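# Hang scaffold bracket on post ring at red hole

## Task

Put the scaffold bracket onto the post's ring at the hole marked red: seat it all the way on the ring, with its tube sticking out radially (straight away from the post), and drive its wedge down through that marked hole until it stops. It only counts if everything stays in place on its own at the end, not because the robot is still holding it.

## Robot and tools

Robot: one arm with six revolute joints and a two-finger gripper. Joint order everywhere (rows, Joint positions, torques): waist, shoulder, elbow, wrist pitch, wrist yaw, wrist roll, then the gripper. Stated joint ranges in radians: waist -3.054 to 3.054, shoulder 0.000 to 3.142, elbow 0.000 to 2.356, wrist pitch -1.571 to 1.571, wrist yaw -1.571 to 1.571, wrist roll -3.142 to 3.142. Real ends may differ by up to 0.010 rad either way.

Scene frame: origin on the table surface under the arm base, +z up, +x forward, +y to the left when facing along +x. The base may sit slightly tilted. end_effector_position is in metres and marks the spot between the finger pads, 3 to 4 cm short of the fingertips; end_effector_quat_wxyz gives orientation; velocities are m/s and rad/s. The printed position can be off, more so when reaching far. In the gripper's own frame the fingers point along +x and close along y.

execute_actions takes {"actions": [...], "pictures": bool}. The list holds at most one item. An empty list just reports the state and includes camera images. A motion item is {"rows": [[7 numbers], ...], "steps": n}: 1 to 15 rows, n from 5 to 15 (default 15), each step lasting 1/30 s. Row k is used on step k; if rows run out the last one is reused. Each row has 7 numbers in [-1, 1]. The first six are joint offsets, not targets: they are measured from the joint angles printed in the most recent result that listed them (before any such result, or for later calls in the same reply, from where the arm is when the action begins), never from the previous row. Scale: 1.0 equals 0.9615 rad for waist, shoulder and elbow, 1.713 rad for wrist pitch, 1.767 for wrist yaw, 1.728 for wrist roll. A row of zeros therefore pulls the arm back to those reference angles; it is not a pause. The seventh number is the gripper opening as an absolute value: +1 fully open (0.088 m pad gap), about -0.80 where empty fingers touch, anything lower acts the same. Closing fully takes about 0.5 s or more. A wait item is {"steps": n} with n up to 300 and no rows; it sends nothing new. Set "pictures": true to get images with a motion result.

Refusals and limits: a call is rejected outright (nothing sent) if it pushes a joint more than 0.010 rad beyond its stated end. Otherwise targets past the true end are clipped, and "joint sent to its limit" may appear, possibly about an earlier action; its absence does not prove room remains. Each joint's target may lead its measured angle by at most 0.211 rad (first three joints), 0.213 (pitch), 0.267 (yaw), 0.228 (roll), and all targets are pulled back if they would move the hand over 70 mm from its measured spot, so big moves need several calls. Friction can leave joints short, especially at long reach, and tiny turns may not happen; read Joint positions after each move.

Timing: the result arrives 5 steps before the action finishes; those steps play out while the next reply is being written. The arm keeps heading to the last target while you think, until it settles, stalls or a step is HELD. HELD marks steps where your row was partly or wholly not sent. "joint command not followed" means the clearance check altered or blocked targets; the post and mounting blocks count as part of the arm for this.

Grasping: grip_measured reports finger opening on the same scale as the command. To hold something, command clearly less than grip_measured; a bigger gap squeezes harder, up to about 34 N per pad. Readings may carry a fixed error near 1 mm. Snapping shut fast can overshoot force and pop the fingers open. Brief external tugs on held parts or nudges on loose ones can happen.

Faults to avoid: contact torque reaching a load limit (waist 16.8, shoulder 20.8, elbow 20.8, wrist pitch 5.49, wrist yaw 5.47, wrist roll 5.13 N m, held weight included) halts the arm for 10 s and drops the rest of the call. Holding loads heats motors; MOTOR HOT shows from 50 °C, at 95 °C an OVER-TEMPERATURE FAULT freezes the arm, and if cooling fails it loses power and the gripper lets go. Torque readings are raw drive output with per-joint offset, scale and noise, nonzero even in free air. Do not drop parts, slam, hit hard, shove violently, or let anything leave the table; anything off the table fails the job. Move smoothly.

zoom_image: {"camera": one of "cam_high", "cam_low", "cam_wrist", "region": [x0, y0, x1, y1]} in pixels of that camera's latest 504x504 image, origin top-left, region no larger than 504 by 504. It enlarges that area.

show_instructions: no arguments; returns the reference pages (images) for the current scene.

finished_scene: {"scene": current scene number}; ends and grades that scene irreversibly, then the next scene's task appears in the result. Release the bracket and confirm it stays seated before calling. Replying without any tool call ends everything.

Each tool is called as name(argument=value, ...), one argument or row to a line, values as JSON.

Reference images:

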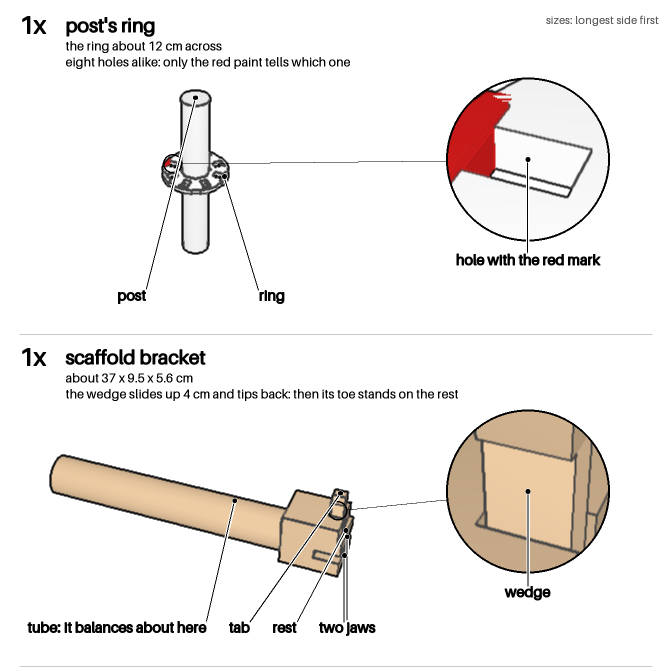

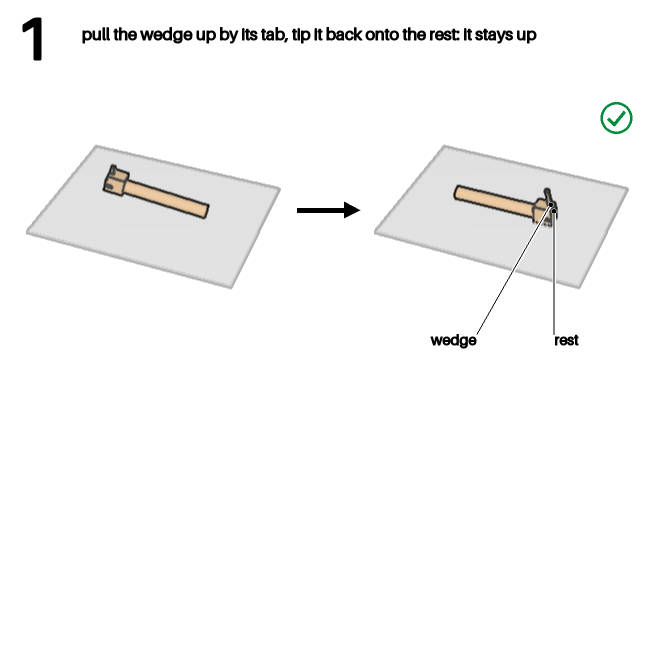

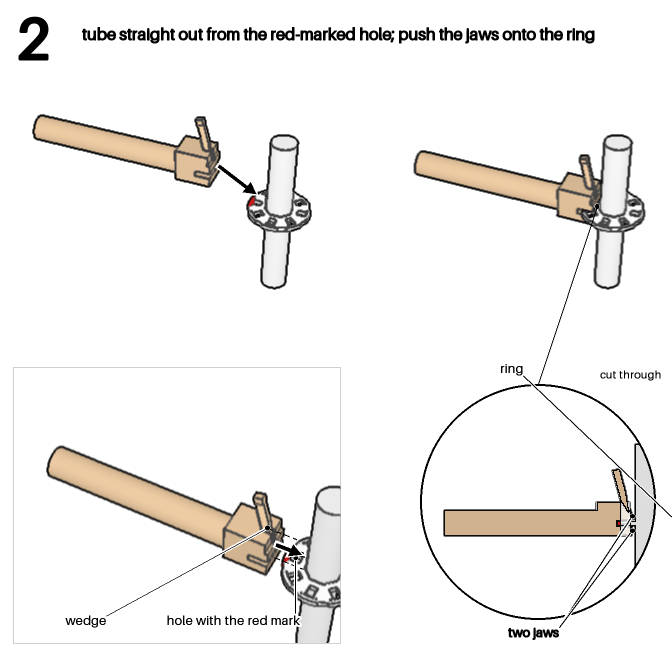

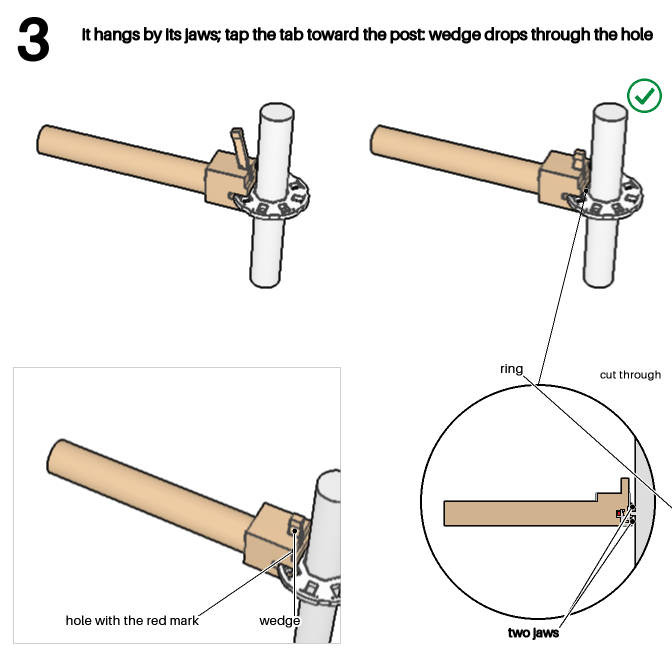

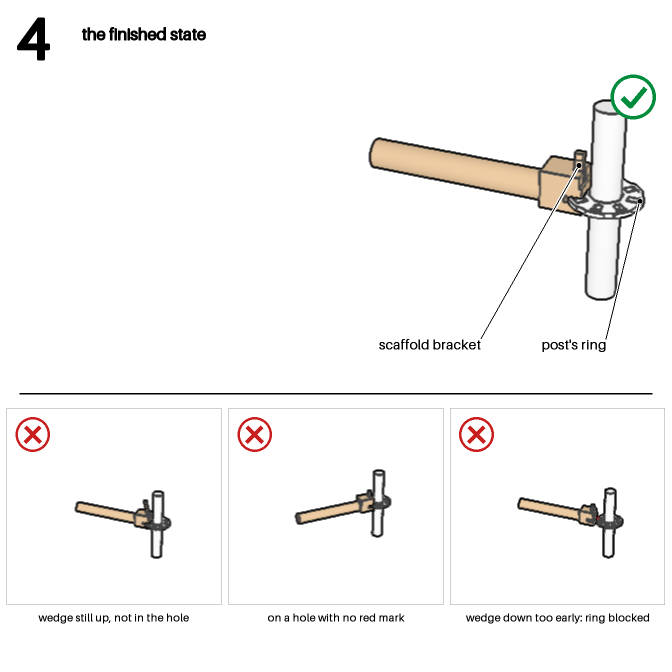

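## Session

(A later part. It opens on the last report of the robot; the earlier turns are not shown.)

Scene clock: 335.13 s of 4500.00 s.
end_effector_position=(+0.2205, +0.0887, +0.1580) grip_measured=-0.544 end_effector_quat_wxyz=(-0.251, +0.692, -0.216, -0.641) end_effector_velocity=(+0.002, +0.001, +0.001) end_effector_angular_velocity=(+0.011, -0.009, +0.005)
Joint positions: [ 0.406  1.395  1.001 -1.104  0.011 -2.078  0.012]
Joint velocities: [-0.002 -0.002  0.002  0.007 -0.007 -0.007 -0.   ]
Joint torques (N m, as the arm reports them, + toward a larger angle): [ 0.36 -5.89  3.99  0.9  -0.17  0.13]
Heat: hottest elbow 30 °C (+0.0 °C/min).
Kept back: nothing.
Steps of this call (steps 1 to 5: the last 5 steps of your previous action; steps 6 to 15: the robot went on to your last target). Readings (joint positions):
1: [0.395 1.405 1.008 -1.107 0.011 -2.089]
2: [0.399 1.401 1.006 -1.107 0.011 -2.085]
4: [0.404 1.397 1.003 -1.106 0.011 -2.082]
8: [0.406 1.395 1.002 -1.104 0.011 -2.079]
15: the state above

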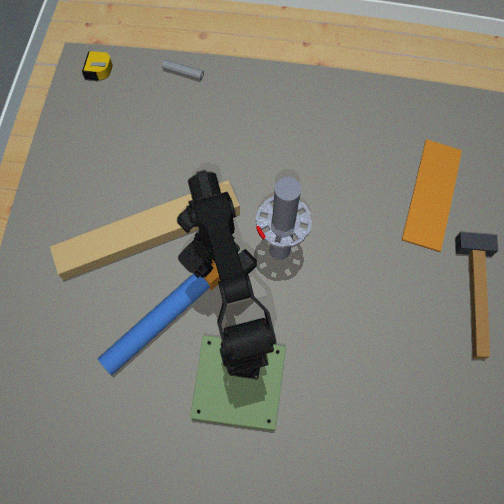

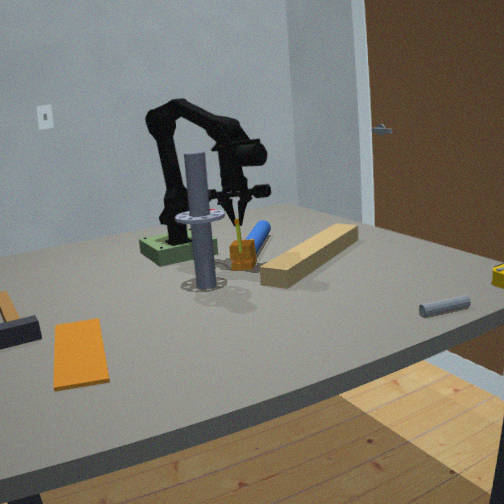

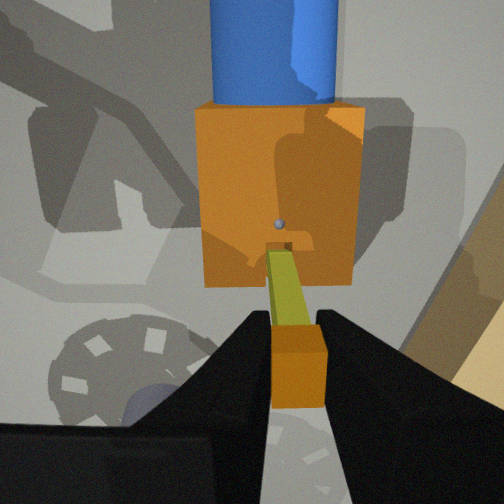

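execute_actions(
  actions=[
    {"rows": [[0,0,0,0,0,0,-0.58],[0,0,0,0,0,0,-0.57],[0,0,0,0,0,0,-0.57],[0.006,-0.005,-0.006,0,0,0.003,-0.57],[0.012,-0.01,-0.012,0,0,0.007,-0.57],[0.02,-0.015,-0.018,0.001,0,0.011,-0.57],[0.028,-0.02,-0.024,0.002,0,0.015,-0.57],[0.035,-0.025,-0.029,0.003,0,0.019,-0.57],[0.043,-0.03,-0.034,0.004,0,0.024,-0.57],[0.05,-0.035,-0.039,0.005,0,0.028,-0.57]], "steps": 15},
  ],
)

execute_actions(
  actions=[
    {"steps": 15},
  ],
  pictures=true,
)

zoom_image(
  camera="cam_low",
  region=[170, 170, 300, 290],
)

Scene clock: 336.37 s of 4500.00 s.
end_effector_position=(+0.2150, +0.0925, +0.1568) grip_measured=-0.543 end_effector_quat_wxyz=(-0.252, +0.692, -0.217, -0.640) end_effector_velocity=(-0.049, +0.031, -0.009) end_effector_angular_velocity=(+0.012, -0.011, +0.024)
Joint positions: [ 0.432  1.38   0.985 -1.101  0.014 -2.05   0.012]
Joint velocities: [ 0.208 -0.134 -0.144  0.022  0.007  0.183  0.   ]
Joint torques (N m, as the arm reports them, + toward a larger angle): [ 0.45 -5.76  3.88  0.76 -0.22  0.06]
Heat: hottest elbow 30 °C (+0.0 °C/min).
Steps of this call (steps 1 to 15: the robot went on to your last target; steps 16 to 27: nothing new was sent; steps 28 to 37: the first 10 steps of this action). Readings (joint positions):
28: [0.407 1.394 1.001 -1.104 0.011 -2.078]
29: [0.407 1.394 1.001 -1.104 0.011 -2.078]
31: [0.407 1.394 1.001 -1.104 0.011 -2.078]
35: [0.419 1.388 0.994 -1.102 0.014 -2.063]
37: the state above

Scene clock: 336.87 s of 4500.00 s.
end_effector_position=(+0.2108, +0.0953, +0.1558) grip_measured=-0.543 end_effector_quat_wxyz=(-0.252, +0.693, -0.216, -0.640) end_effector_velocity=(-0.003, +0.002, -0.001) end_effector_angular_velocity=(+0.014, +0.020, +0.007)
Joint positions: [ 0.45   1.369  0.972 -1.098  0.014 -2.034  0.012]
Joint velocities: [-0.002  0.002 -0.002 -0.007 -0.022 -0.007 -0.   ]
Joint torques (N m, as the arm reports them, + toward a larger angle): [ 0.39 -5.64  3.98  0.82 -0.24  0.11]
Heat: hottest elbow 30 °C (+0.0 °C/min).
Kept back: nothing.
Steps of this call (steps 1 to 5: the last 5 steps of your previous action; steps 6 to 15: the robot went on to your last target). Readings (joint positions):
1: [0.438 1.377 0.981 -1.100 0.014 -2.044]
2: [0.443 1.374 0.978 -1.100 0.014 -2.040]
4: [0.448 1.371 0.974 -1.099 0.014 -2.037]
8: [0.450 1.369 0.973 -1.098 0.014 -2.034]
15: the state above

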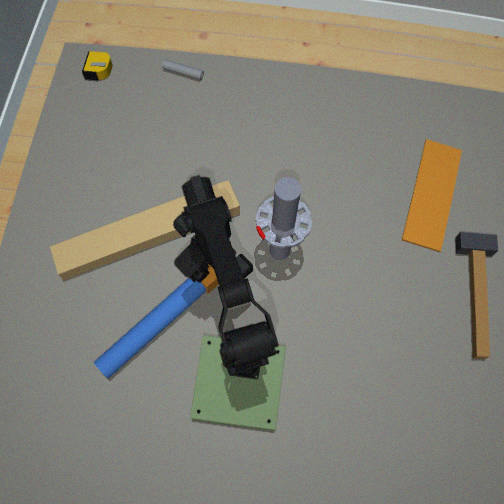

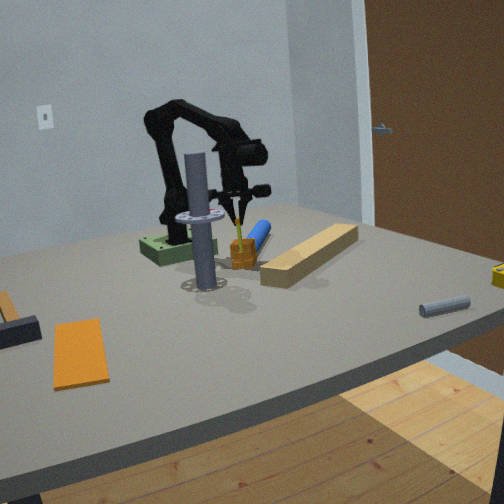

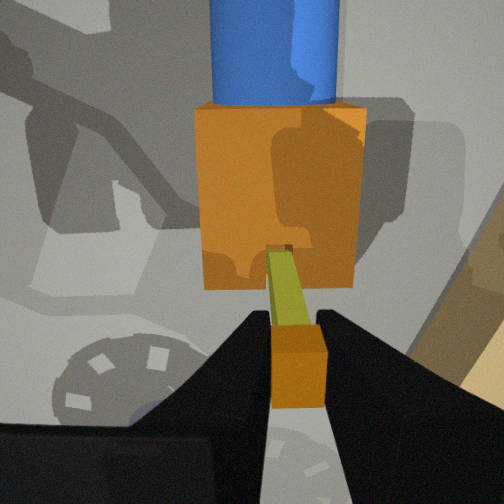

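Region (170, 170, 300, 290) of cam_low's 504x504 image, scaled by 3.877, with more detail than that image has; it fills the top 465 rows of this view, and the rest is white.

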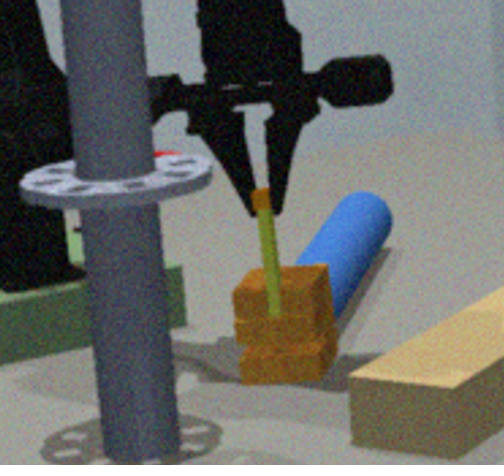

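execute_actions(
  actions=[
    {"rows": [[0,0.002,-0.006,0.004,0,0,-0.57],[0,0.004,-0.012,0.008,0,0,-0.57],[0,0.006,-0.018,0.012,0,0,-0.57],[0,0.006,-0.018,0.012,0,0,-0.5],[0,0.006,-0.018,0.012,0,0,-0.4],[0,0.006,-0.018,0.012,0,0,-0.2]], "steps": 15},
  ],
)

execute_actions(
  actions=[
    {"steps": 15},
  ],
  pictures=true,
)

zoom_image(
  camera="cam_low",
  region=[170, 170, 300, 290],
)

Scene clock: 337.63 s of 4500.00 s.
end_effector_position=(+0.2122, +0.0960, +0.1540) grip_measured=-0.258 end_effector_quat_wxyz=(-0.254, +0.695, -0.214, -0.638) end_effector_velocity=(+0.000, -0.002, -0.002) end_effector_angular_velocity=(-0.008, -0.001, +0.004)
Joint positions: [ 0.45   1.369  0.964 -1.081  0.014 -2.033  0.026]
Joint velocities: [-0.002  0.002 -0.007  0.007  0.007 -0.007  0.028]
Joint torques (N m, as the arm reports them, + toward a larger angle): [-0.1  -4.05  3.92  0.82 -0.11 -0.01]
Heat: hottest elbow 30 °C (+0.0 °C/min).
Steps of this call (steps 1 to 13: the robot went on to your last target; steps 14 to 23: the first 10 steps of this action). Readings (joint positions):
14: [0.450 1.369 0.972 -1.098 0.014 -2.033]
15: [0.450 1.369 0.971 -1.097 0.014 -2.033]
17: [0.450 1.369 0.966 -1.090 0.014 -2.033]
21: [0.450 1.369 0.964 -1.081 0.014 -2.033]
23: the state above

Scene clock: 338.13 s of 4500.00 s.
end_effector_position=(+0.2124, +0.0961, +0.1540) grip_measured=-0.201 end_effector_quat_wxyz=(-0.255, +0.695, -0.213, -0.638) end_effector_velocity=(-0.003, -0.001, -0.002) end_effector_angular_velocity=(+0.001, +0.014, +0.006)
Joint positions: [ 0.45   1.369  0.964 -1.08   0.014 -2.033  0.029]
Joint velocities: [-0.002 -0.002 -0.007 -0.007 -0.007 -0.007  0.   ]
Joint torques (N m, as the arm reports them, + toward a larger angle): [-0.11 -4.08  3.83  0.82 -0.11  0.  ]
Heat: hottest elbow 30 °C (+0.0 °C/min).
Kept back: nothing.
Steps of this call (steps 1 to 5: the last 5 steps of your previous action; steps 6 to 15: the robot went on to your last target). Readings (joint positions):
1: [0.450 1.369 0.964 -1.081 0.014 -2.033]
2: [0.450 1.369 0.964 -1.081 0.014 -2.033]
4: [0.450 1.369 0.964 -1.080 0.014 -2.033]
8: [0.450 1.369 0.964 -1.080 0.014 -2.033]
15: the state above
The arm was judged still, so your last target was given up. Only a new action makes it travel on or press farther. Fingers that are still opening or closing keep moving.

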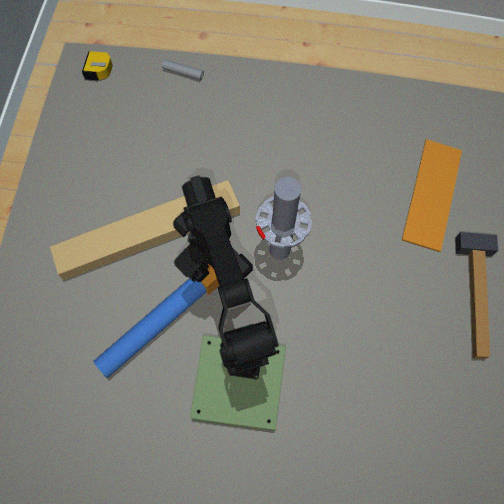

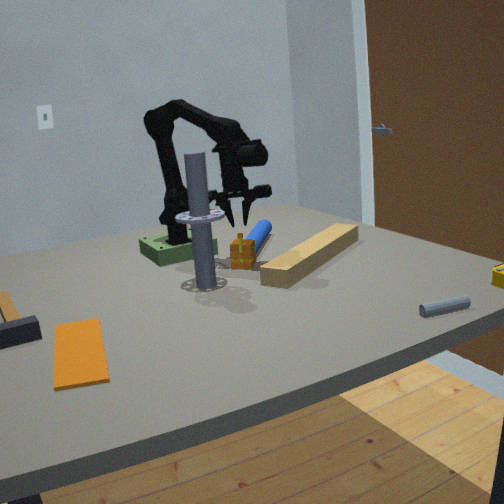

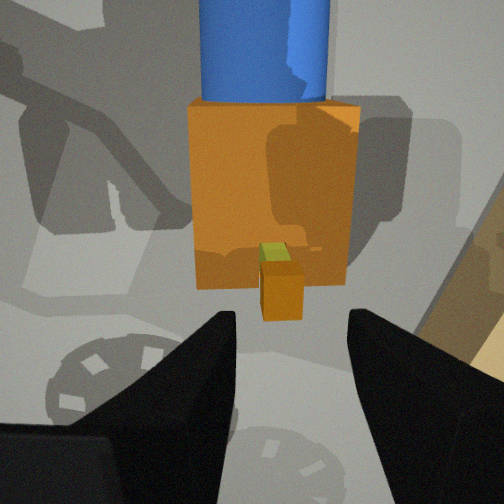

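Region (170, 170, 300, 290) of cam_low's 504x504 image, scaled by 3.877, with more detail than that image has; it fills the top 465 rows of this view, and the rest is white.

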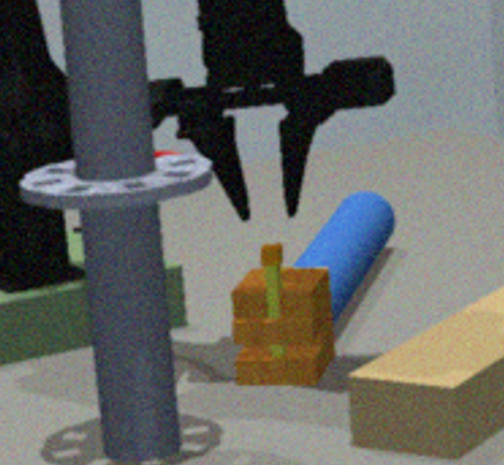

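execute_actions(
  actions=[
    {"rows": [[0,0.006,-0.03,0.02,0,0,0],[0,0.012,-0.06,0.04,0,0,0],[0,0.018,-0.09,0.06,0,0,0],[0,0.022,-0.11,0.075,0,0,0],[0,0.026,-0.123,0.086,0,0,0]], "steps": 15},
  ],
)

execute_actions(
  actions=[
    {"steps": 12},
  ],
  pictures=true,
)

zoom_image(
  camera="cam_low",
  region=[170, 170, 300, 290],
)

Scene clock: 340.00 s of 4500.00 s.
end_effector_position=(+0.2121, +0.0959, +0.1240) grip_measured=-0.007 end_effector_quat_wxyz=(-0.256, +0.696, -0.212, -0.636) end_effector_velocity=(+0.009, +0.005, -0.013) end_effector_angular_velocity=(+0.035, -0.057, -0.009)
Joint positions: [ 0.45   1.388  0.857 -0.948  0.014 -2.033  0.039]
Joint velocities: [-0.002 -0.002 -0.061  0.125 -0.007  0.007  0.004]
Joint torques (N m, as the arm reports them, + toward a larger angle): [-0.06 -4.31  4.17  0.9  -0.12  0.01]
Heat: hottest elbow 30 °C (+0.0 °C/min).
Steps of this call (steps 1 to 46: nothing new was sent; steps 47 to 56: the first 10 steps of this action). Readings (joint positions):
47: [0.450 1.369 0.961 -1.074 0.014 -2.033]
48: [0.450 1.369 0.953 -1.057 0.014 -2.033]
50: [0.450 1.371 0.923 -1.012 0.014 -2.033]
54: [0.450 1.387 0.866 -0.959 0.014 -2.033]
56: the state above

Scene clock: 340.40 s of 4500.00 s.
end_effector_position=(+0.2139, +0.0968, +0.1238) grip_measured=+0.000 end_effector_quat_wxyz=(-0.259, +0.699, -0.209, -0.633) end_effector_velocity=(-0.003, -0.003, -0.002) end_effector_angular_velocity=(-0.013, +0.008, +0.004)
Joint positions: [ 0.45   1.388  0.855 -0.936  0.014 -2.033  0.039]
Joint velocities: [-0.002 -0.002 -0.007 -0.007  0.007 -0.007 -0.   ]
Joint torques (N m, as the arm reports them, + toward a larger angle): [-0.06 -4.11  3.64  0.86 -0.12 -0.02]
Heat: hottest elbow 30 °C (+0.0 °C/min).
Kept back: nothing.
Steps of this call (steps 1 to 5: the last 5 steps of your previous action; steps 6 to 12: the robot went on to your last target). Readings (joint positions):
1: [0.450 1.388 0.856 -0.944 0.014 -2.033]
2: [0.450 1.388 0.856 -0.941 0.014 -2.033]
4: [0.450 1.388 0.856 -0.938 0.014 -2.033]
8: [0.450 1.388 0.855 -0.936 0.014 -2.033]
12: the state above

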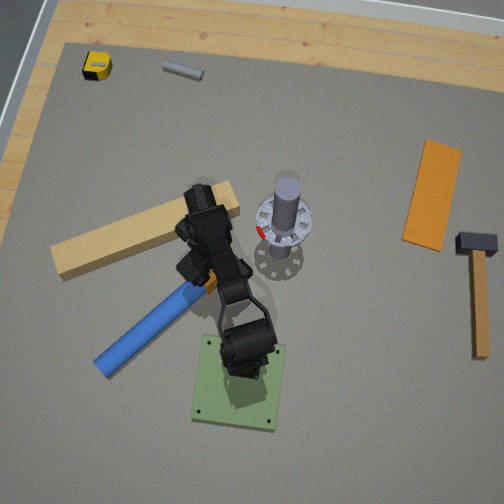

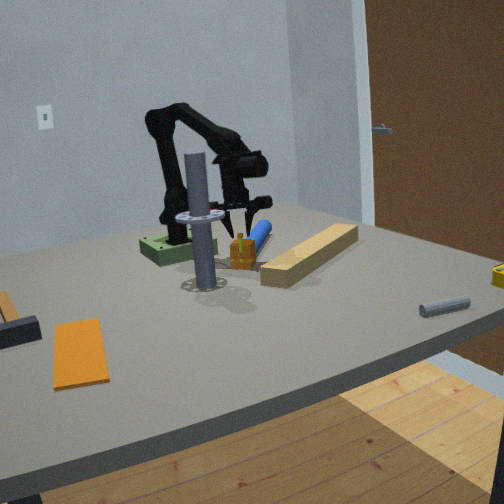

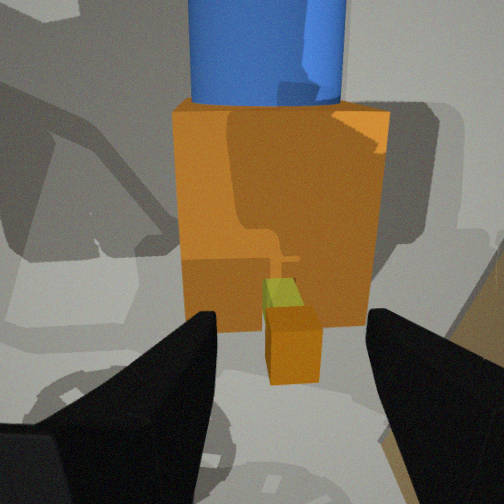

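Region (170, 170, 300, 290) of cam_low's 504x504 image, scaled by 3.877, with more detail than that image has; it fills the top 465 rows of this view, and the rest is white.

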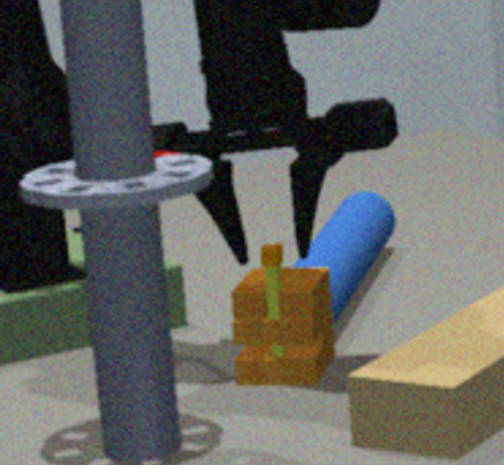

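execute_actions(
  actions=[],
)

Scene clock: 341.43 s of 4500.00 s.
end_effector_position=(+0.2139, +0.0967, +0.1236) grip_measured=+0.000 end_effector_quat_wxyz=(-0.259, +0.699, -0.210, -0.633) end_effector_velocity=(-0.003, +0.002, -0.000) end_effector_angular_velocity=(+0.016, +0.016, +0.007)
Joint positions: [ 0.45   1.389  0.855 -0.935  0.014 -2.033  0.039]
Joint velocities: [-0.002 -0.002 -0.002 -0.007 -0.022 -0.007 -0.   ]
Joint torques (N m, as the arm reports them, + toward a larger angle): [-0.06 -4.17  3.67  0.85 -0.15  0.  ]
Heat: hottest elbow 30 °C (+0.0 °C/min).
Kept back: nothing.
Steps of this call (steps 1 to 30: the robot went on to your last target; step 31: nothing new was sent). Readings (joint positions):
1: [0.450 1.388 0.855 -0.936 0.014 -2.033]
2: [0.450 1.388 0.855 -0.936 0.014 -2.033]
4: [0.450 1.388 0.855 -0.935 0.014 -2.033]
8: [0.450 1.388 0.855 -0.935 0.014 -2.033]
31: the state above
The arm was judged still, so your last target was given up. Only a new action makes it travel on or press farther. Fingers that are still opening or closing keep moving.

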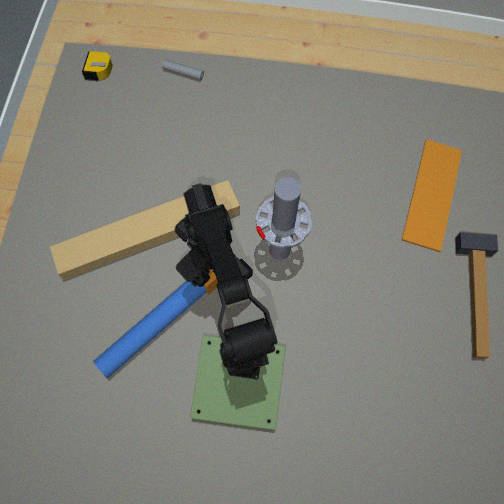

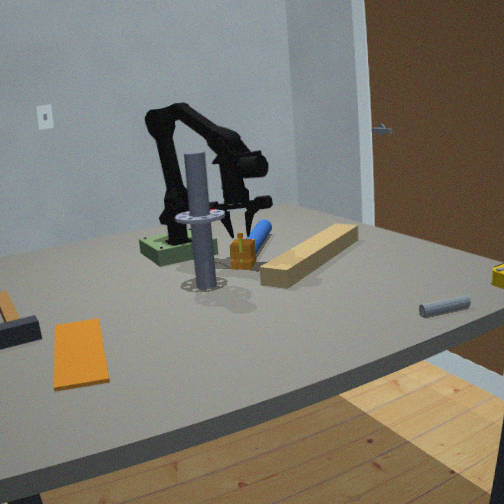

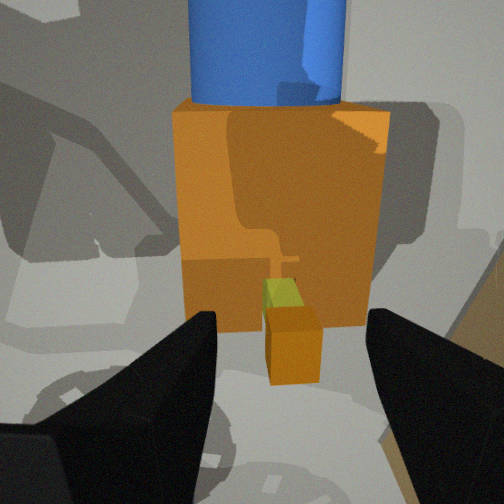

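execute_actions(
  actions=[
    {"rows":[[0.025,0.008,-0.028,0.016,0,0,0.0]],"steps":15},
  ],
  pictures=true,
)

Scene clock: 341.93 s of 4500.00 s.
end_effector_position=(+0.2120, +0.1012, +0.1195) grip_measured=+0.000 end_effector_quat_wxyz=(-0.253, +0.702, -0.201, -0.634) end_effector_velocity=(-0.003, +0.000, -0.001) end_effector_angular_velocity=(+0.000, +0.014, +0.011)
Joint positions: [ 0.471  1.389  0.837 -0.912  0.014 -2.033  0.039]
Joint velocities: [ 0.002  0.002 -0.002 -0.007 -0.007 -0.007  0.   ]
Joint torques (N m, as the arm reports them, + toward a larger angle): [ 0.33 -3.89  3.74  0.86 -0.12 -0.02]
Heat: hottest elbow 30 °C (+0.0 °C/min).
Steps of this call (steps 1 to 5: nothing new was sent; steps 6 to 15: the first 10 steps of this action). Readings (joint positions):
6: [0.452 1.389 0.852 -0.930 0.014 -2.033]
7: [0.457 1.389 0.849 -0.923 0.014 -2.033]
9: [0.466 1.389 0.842 -0.918 0.014 -2.033]
13: [0.471 1.389 0.837 -0.913 0.014 -2.033]
15: the state above

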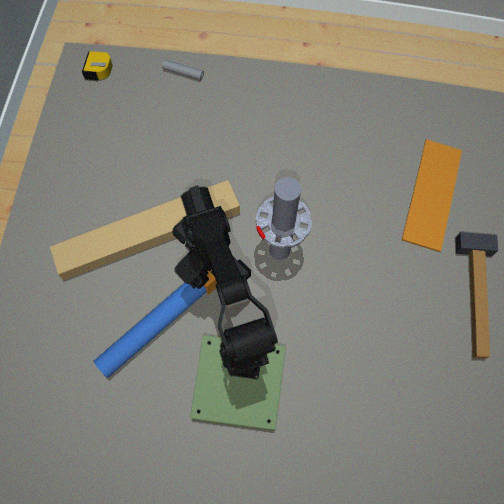

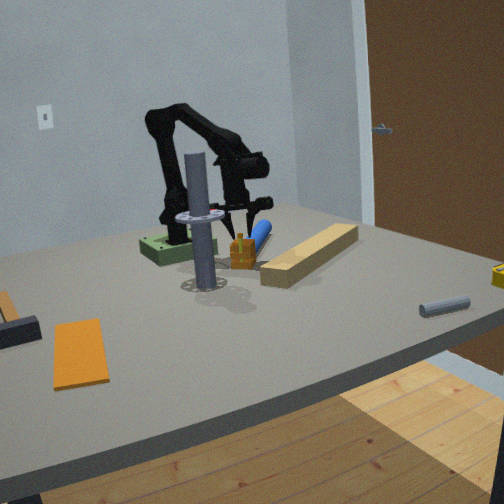

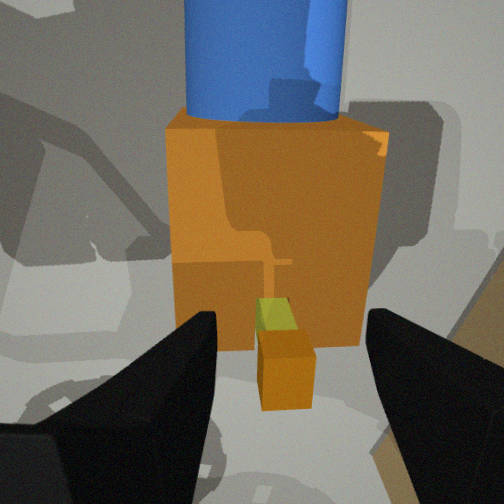

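execute_actions(
  actions=[
    {"rows":[[0,0.006,-0.014,0.012,0,0,-0.4],[0,0.006,-0.014,0.012,0,0,-0.6],[0,0.006,-0.014,0.012,0,0,-1.0]],"steps":15},
  ],
)

execute_actions(
  actions=[
    {"rows":[[0,0,0,0,0,0,-1.0]],"steps":10},
  ],
)

Scene clock: 343.47 s of 4500.00 s.
end_effector_position=(+0.2136, +0.1019, +0.1187) grip_measured=-0.538 end_effector_quat_wxyz=(-0.255, +0.705, -0.199, -0.632) end_effector_velocity=(-0.003, +0.000, -0.000) end_effector_angular_velocity=(+0.017, +0.016, -0.012)
Joint positions: [ 0.471  1.39   0.833 -0.898  0.015 -2.034  0.013]
Joint velocities: [-0.007 -0.002 -0.002 -0.007 -0.022  0.007 -0.   ]
Joint torques (N m, as the arm reports them, + toward a larger angle): [-0.13 -4.05  3.77  1.15 -0.16  0.02]
Heat: hottest elbow 30 °C (+0.0 °C/min).
Steps of this call (steps 1 to 5: the last 5 steps of your previous action; steps 6 to 15: the robot went on to your last target; steps 16 to 36: nothing new was sent; steps 37 to 46: the first 10 steps of this action). Readings (joint positions):
37: [0.472 1.389 0.836 -0.908 0.014 -2.033]
38: [0.472 1.390 0.835 -0.903 0.014 -2.033]
40: [0.471 1.389 0.834 -0.900 0.014 -2.033]
44: [0.471 1.389 0.833 -0.898 0.015 -2.034]
46: the state above

Scene clock: 343.80 s of 4500.00 s.
end_effector_position=(+0.2136, +0.1019, +0.1188) grip_measured=-0.538 end_effector_quat_wxyz=(-0.255, +0.705, -0.198, -0.632) end_effector_velocity=(-0.001, -0.002, +0.001) end_effector_angular_velocity=(-0.010, -0.002, +0.018)
Joint positions: [ 0.471  1.389  0.833 -0.898  0.015 -2.034  0.013]
Joint velocities: [-0.002 -0.007 -0.002 -0.007  0.007 -0.022  0.   ]
Joint torques (N m, as the arm reports them, + toward a larger angle): [-0.1  -4.68  4.56  0.8  -0.12  0.  ]
Heat: hottest elbow 30 °C (+0.0 °C/min).
Steps of this call (steps 1 to 5: the last 5 steps of your previous action; steps 6 to 10: the first 5 steps of this action, its rows measured from where the robot was after step 5). Readings (joint positions):
5: [0.471 1.390 0.833 -0.898 0.015 -2.034]
6: [0.471 1.389 0.833 -0.898 0.015 -2.034]
7: [0.471 1.389 0.833 -0.898 0.015 -2.034]
9: [0.471 1.389 0.833 -0.898 0.015 -2.034]
10: the state above

execute_actions(
  actions=[
    {"rows":[[0,-0.014,0.055,-0.036,0,0,-1.0],[0,-0.028,0.11,-0.073,0,0,-1.0],[0,-0.035,0.14,-0.09,0,0,-1.0],[0,-0.042,0.165,-0.109,0,0,-1.0]],"steps":15},
  ],
)

execute_actions(
  actions=[
    {"actions":0,"steps":10},
  ],
  pictures=true,
)

Scene clock: 344.47 s of 4500.00 s.
end_effector_position=(+0.2161, +0.1031, +0.1614) grip_measured=-0.544 end_effector_quat_wxyz=(-0.257, +0.707, -0.196, -0.629) end_effector_velocity=(-0.013, -0.008, +0.009) end_effector_angular_velocity=(-0.029, +0.058, -0.054)
Joint positions: [ 0.471  1.355  0.979 -1.068  0.015 -2.034  0.012]
Joint velocities: [-0.002 -0.007  0.037 -0.11   0.007  0.051  0.   ]
Joint torques (N m, as the arm reports them, + toward a larger angle): [-0.06 -5.29  5.47  0.28 -0.17  0.  ]
Heat: hottest elbow 30 °C (+0.0 °C/min).
Steps of this call (steps 1 to 5: the last 5 steps of your previous action; steps 6 to 10: the robot went on to your last target; steps 11 to 20: the first 10 steps of this action). Readings (joint positions):
11: [0.471 1.388 0.840 -0.906 0.015 -2.034]
12: [0.471 1.388 0.856 -0.935 0.016 -2.032]
14: [0.471 1.381 0.903 -1.006 0.016 -2.032]
18: [0.471 1.357 0.969 -1.059 0.016 -2.036]
20: the state above


execute_actions(
  actions=[
    {"steps":10},
  ],
  pictures=true,
)

Scene clock: 344.80 s of 4500.00 s.
end_effector_position=(+0.2135, +0.1018, +0.1612) grip_measured=-0.544 end_effector_quat_wxyz=(-0.255, +0.704, -0.200, -0.632) end_effector_velocity=(-0.005, -0.003, -0.001) end_effector_angular_velocity=(-0.017, +0.016, +0.009)
Joint positions: [ 0.471  1.355  0.979 -1.082  0.015 -2.032  0.012]
Joint velocities: [ 0.002 -0.002 -0.002 -0.022  0.007 -0.007  0.   ]
Joint torques (N m, as the arm reports them, + toward a larger angle): [-0.07 -5.33  5.92  0.52 -0.13 -0.04]
Heat: hottest elbow 30 °C (+0.0 °C/min).
Kept back: nothing.
Steps of this call (steps 1 to 5: the last 5 steps of your previous action; steps 6 to 10: the robot went on to your last target). Readings (joint positions):
1: [0.471 1.355 0.979 -1.072 0.015 -2.033]
2: [0.471 1.355 0.979 -1.077 0.015 -2.032]
4: [0.471 1.355 0.979 -1.082 0.015 -2.032]
8: [0.471 1.355 0.979 -1.082 0.015 -2.032]
10: the state above

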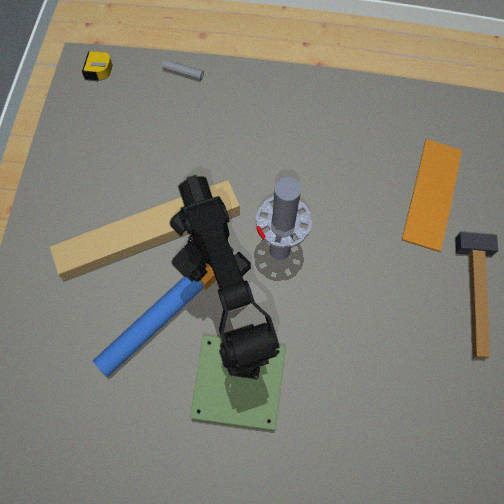

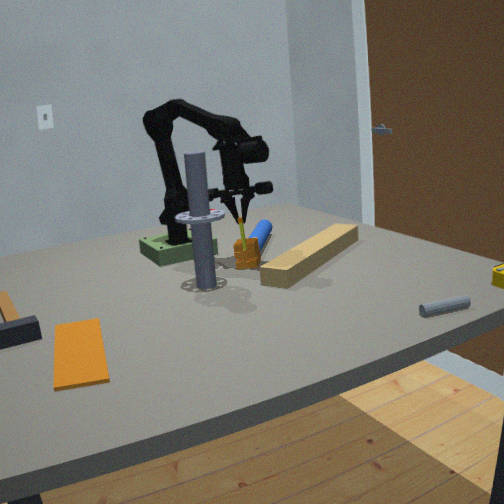

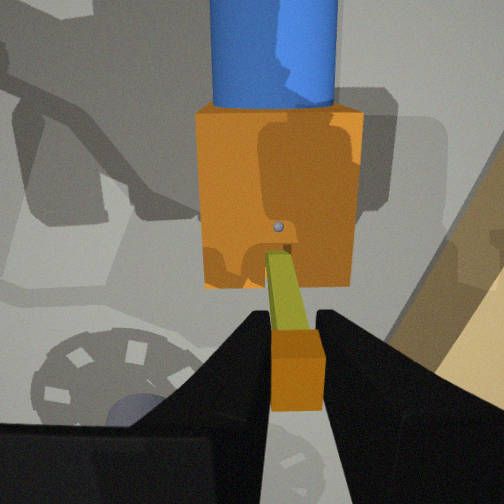

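execute_actions(
  actions=[
    {"rows":[[0.036,-0.015,-0.015,0.011,0.022,0.02,-1.0],[0.073,-0.03,-0.03,0.021,0.045,0.04,-1.0],[0.109,-0.045,-0.045,0.032,0.067,0.061,-1.0]],"steps":15},
  ],
)

execute_actions(
  actions=[
    {"steps":10},
  ],
  pictures=true,
)

Scene clock: 346.23 s of 4500.00 s.
end_effector_position=(+0.2104, +0.1092, +0.1591) grip_measured=-0.544 end_effector_quat_wxyz=(-0.245, +0.735, -0.212, -0.596) end_effector_velocity=(-0.004, -0.007, -0.007) end_effector_angular_velocity=(-0.069, -0.024, -0.027)
Joint positions: [ 0.57   1.325  0.94  -1.036  0.12  -1.936  0.012]
Joint velocities: [ 0.037 -0.007 -0.037  0.007  0.081  0.051 -0.   ]
Joint torques (N m, as the arm reports them, + toward a larger angle): [ 0.12 -5.98  4.71  1.16  0.26  0.11]
Heat: hottest elbow 30 °C (+0.0 °C/min).
Steps of this call (steps 1 to 30: the robot went on to your last target; steps 31 to 33: nothing new was sent; steps 34 to 43: the first 10 steps of this action). Readings (joint positions):
34: [0.475 1.355 0.979 -1.083 0.021 -2.027]
35: [0.487 1.352 0.975 -1.078 0.037 -2.013]
37: [0.528 1.340 0.958 -1.054 0.084 -1.974]
41: [0.566 1.326 0.943 -1.039 0.114 -1.942]
43: the state above

Scene clock: 346.57 s of 4500.00 s.
end_effector_position=(+0.2104, +0.1090, +0.1589) grip_measured=-0.544 end_effector_quat_wxyz=(-0.245, +0.737, -0.213, -0.593) end_effector_velocity=(-0.003, +0.000, -0.002) end_effector_angular_velocity=(-0.002, +0.014, +0.011)
Joint positions: [ 0.574  1.324  0.937 -1.033  0.127 -1.931  0.012]
Joint velocities: [ 0.002  0.002 -0.002 -0.007 -0.007 -0.007 -0.   ]
Joint torques (N m, as the arm reports them, + toward a larger angle): [ 0.13 -5.98  4.78  1.17  0.25  0.09]
Heat: hottest elbow 30 °C (+0.0 °C/min).
Kept back: nothing.
Steps of this call (steps 1 to 5: the last 5 steps of your previous action; steps 6 to 10: the robot went on to your last target). Readings (joint positions):
1: [0.571 1.325 0.939 -1.036 0.122 -1.935]
2: [0.572 1.324 0.939 -1.035 0.124 -1.934]
4: [0.573 1.324 0.938 -1.034 0.125 -1.932]
8: [0.574 1.324 0.937 -1.033 0.126 -1.931]
10: the state above

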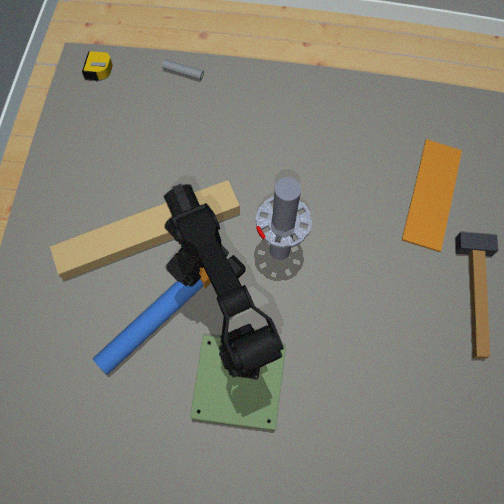

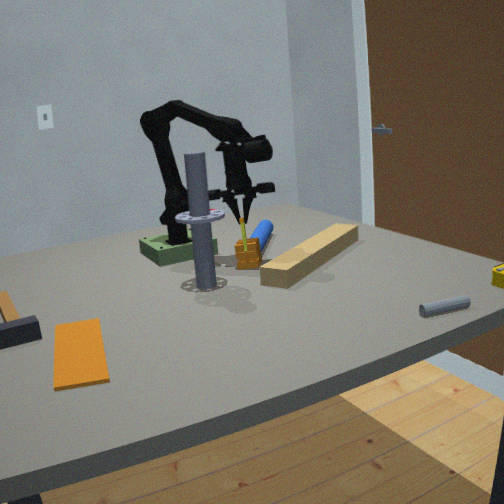

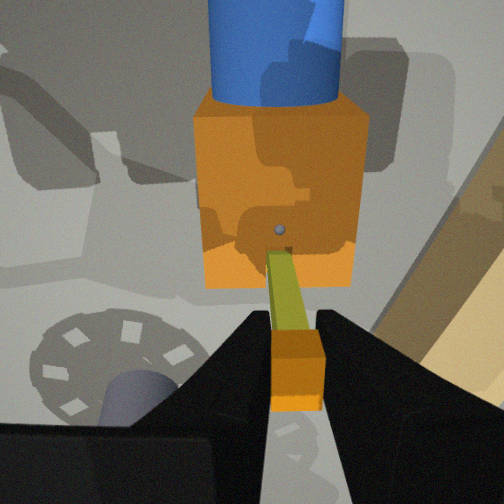

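execute_actions(
  actions=[
    {"rows":[[0.037,-0.017,-0.017,0.008,0.023,0.02,-1.0],[0.075,-0.034,-0.034,0.017,0.047,0.04,-1.0],[0.112,-0.05,-0.05,0.025,0.07,0.062,-1.0]],"steps":15},
  ],
)

execute_actions(
  actions=[
    {"steps":10},
  ],
  pictures=true,
)

Scene clock: 347.13 s of 4500.00 s.
end_effector_position=(+0.2046, +0.1147, +0.1579) grip_measured=-0.544 end_effector_quat_wxyz=(-0.239, +0.766, -0.221, -0.553) end_effector_velocity=(-0.007, -0.005, -0.004) end_effector_angular_velocity=(-0.050, -0.026, -0.020)
Joint positions: [ 0.676  1.289  0.893 -0.998  0.235 -1.833  0.012]
Joint velocities: [ 0.042 -0.017 -0.032 -0.007  0.066  0.051  0.   ]
Joint torques (N m, as the arm reports them, + toward a larger angle): [ 0.11 -5.74  4.71  1.2   0.44  0.11]
Heat: hottest elbow 30 °C (+0.0 °C/min).
Steps of this call (steps 1 to 7: the robot went on to your last target; steps 8 to 17: the first 10 steps of this action). Readings (joint positions):
8: [0.578 1.322 0.936 -1.032 0.134 -1.925]
9: [0.591 1.319 0.929 -1.025 0.152 -1.910]
11: [0.633 1.305 0.911 -1.009 0.199 -1.869]
15: [0.671 1.290 0.895 -1.000 0.228 -1.839]
17: the state above

Scene clock: 347.47 s of 4500.00 s.
end_effector_position=(+0.2046, +0.1146, +0.1579) grip_measured=-0.544 end_effector_quat_wxyz=(-0.239, +0.768, -0.222, -0.551) end_effector_velocity=(-0.004, -0.003, -0.000) end_effector_angular_velocity=(-0.003, +0.017, -0.008)
Joint positions: [ 0.68   1.287  0.891 -0.996  0.241 -1.828  0.012]
Joint velocities: [-0.002 -0.007 -0.002 -0.022 -0.007  0.007 -0.   ]
Joint torques (N m, as the arm reports them, + toward a larger angle): [ 0.17 -5.67  4.75  1.23  0.44  0.12]
Heat: hottest elbow 30 °C (+0.0 °C/min).
Kept back: nothing.
Steps of this call (steps 1 to 5: the last 5 steps of your previous action; steps 6 to 10: the robot went on to your last target). Readings (joint positions):
1: [0.677 1.288 0.892 -0.998 0.237 -1.832]
2: [0.677 1.288 0.892 -0.998 0.238 -1.831]
4: [0.678 1.288 0.891 -0.997 0.240 -1.829]
8: [0.679 1.287 0.891 -0.996 0.241 -1.828]
10: the state above

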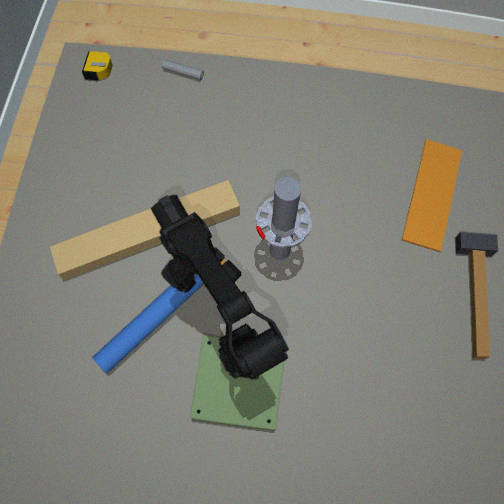

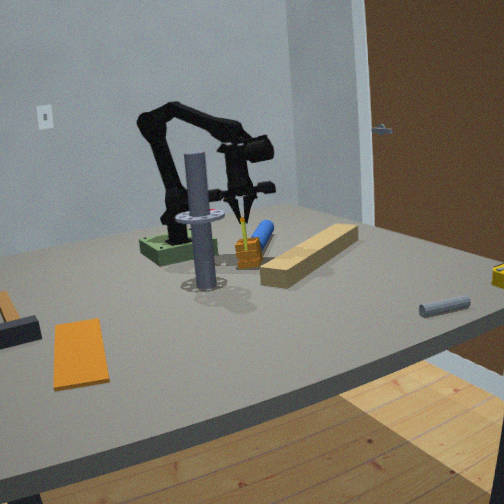

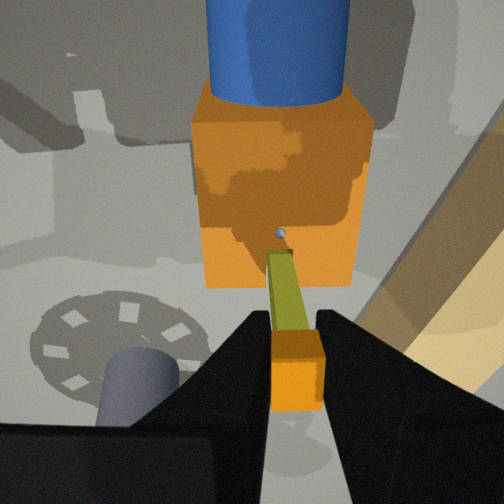

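execute_actions(
  actions=[
    {"rows":[[0,0.004,-0.02,0.014,0,0,-1.0],[0,0.006,-0.03,0.02,0,0,-1.0],[0,0.006,-0.03,0.02,0,0,-1.0],[0,0.006,-0.03,0.02,0,0,-1.0],[0,0.006,-0.03,0.02,0,0,-1.0],[0,0.006,-0.03,0.02,0,0,-1.0],[0,0.006,-0.03,0.02,0,0,-1.0],[0,0.006,-0.03,0.02,0,0,-0.5],[0,0.006,-0.03,0.02,0,0,-0.3]],"steps":15},
  ],
)

execute_actions(
  actions=[
    {"steps":12},
  ],
  pictures=true,
)

Scene clock: 348.03 s of 4500.00 s.
end_effector_position=(+0.2054, +0.1150, +0.1538) grip_measured=-0.541 end_effector_quat_wxyz=(-0.241, +0.769, -0.220, -0.549) end_effector_velocity=(+0.022, +0.018, +0.002) end_effector_angular_velocity=(+0.089, -0.105, +0.006)
Joint positions: [ 0.68   1.288  0.874 -0.972  0.242 -1.829  0.012]
Joint velocities: [-0.002 -0.002 -0.017  0.154 -0.007 -0.007  0.012]
Joint torques (N m, as the arm reports them, + toward a larger angle): [-0.09 -3.68  3.88  1.34  0.01  0.03]
Heat: hottest elbow 30 °C (+0.0 °C/min).
Steps of this call (steps 1 to 7: the robot went on to your last target; steps 8 to 17: the first 10 steps of this action). Readings (joint positions):
8: [0.680 1.287 0.888 -0.993 0.241 -1.828]
9: [0.680 1.287 0.883 -0.985 0.241 -1.828]
11: [0.680 1.288 0.876 -0.975 0.242 -1.828]
15: [0.680 1.288 0.874 -0.974 0.242 -1.828]
17: the state above

Scene clock: 348.43 s of 4500.00 s.
end_effector_position=(+0.2068, +0.1161, +0.1536) grip_measured=-0.305 end_effector_quat_wxyz=(-0.244, +0.770, -0.218, -0.547) end_effector_velocity=(-0.003, +0.000, +0.000) end_effector_angular_velocity=(+0.002, +0.007, +0.011)
Joint positions: [ 0.68   1.288  0.872 -0.961  0.242 -1.829  0.024]
Joint velocities: [ 0.002 -0.007 -0.002 -0.007 -0.007 -0.007  0.002]
Joint torques (N m, as the arm reports them, + toward a larger angle): [-0.06 -3.75  3.99  0.77  0.03  0.  ]
Heat: hottest elbow 30 °C (+0.0 °C/min).
Kept back: nothing.
Steps of this call (steps 1 to 5: the last 5 steps of your previous action; steps 6 to 12: the robot went on to your last target). Readings (joint positions):
1: [0.680 1.288 0.873 -0.964 0.242 -1.829]
2: [0.680 1.288 0.873 -0.962 0.242 -1.829]
4: [0.680 1.288 0.872 -0.961 0.242 -1.829]
8: [0.680 1.288 0.872 -0.961 0.242 -1.829]
12: the state above

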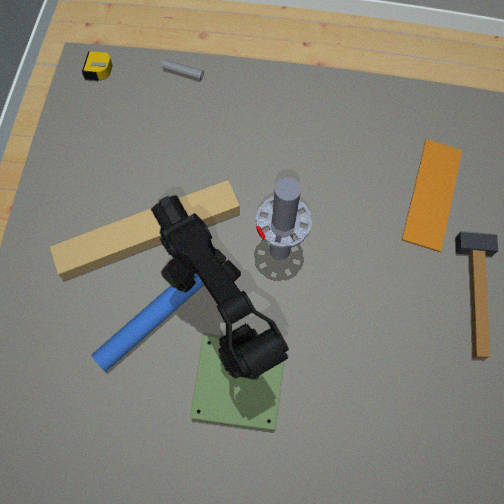

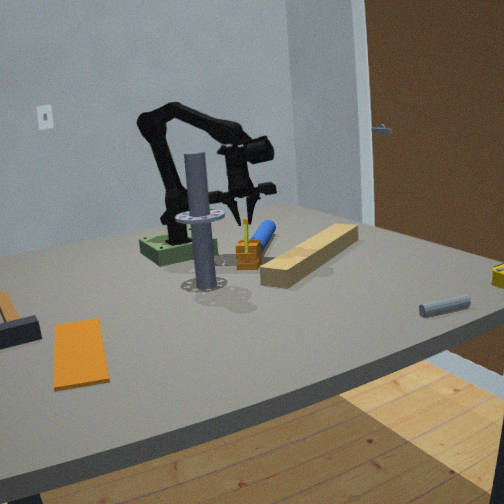

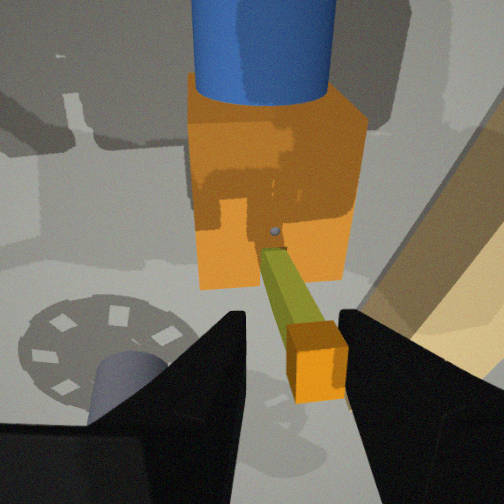

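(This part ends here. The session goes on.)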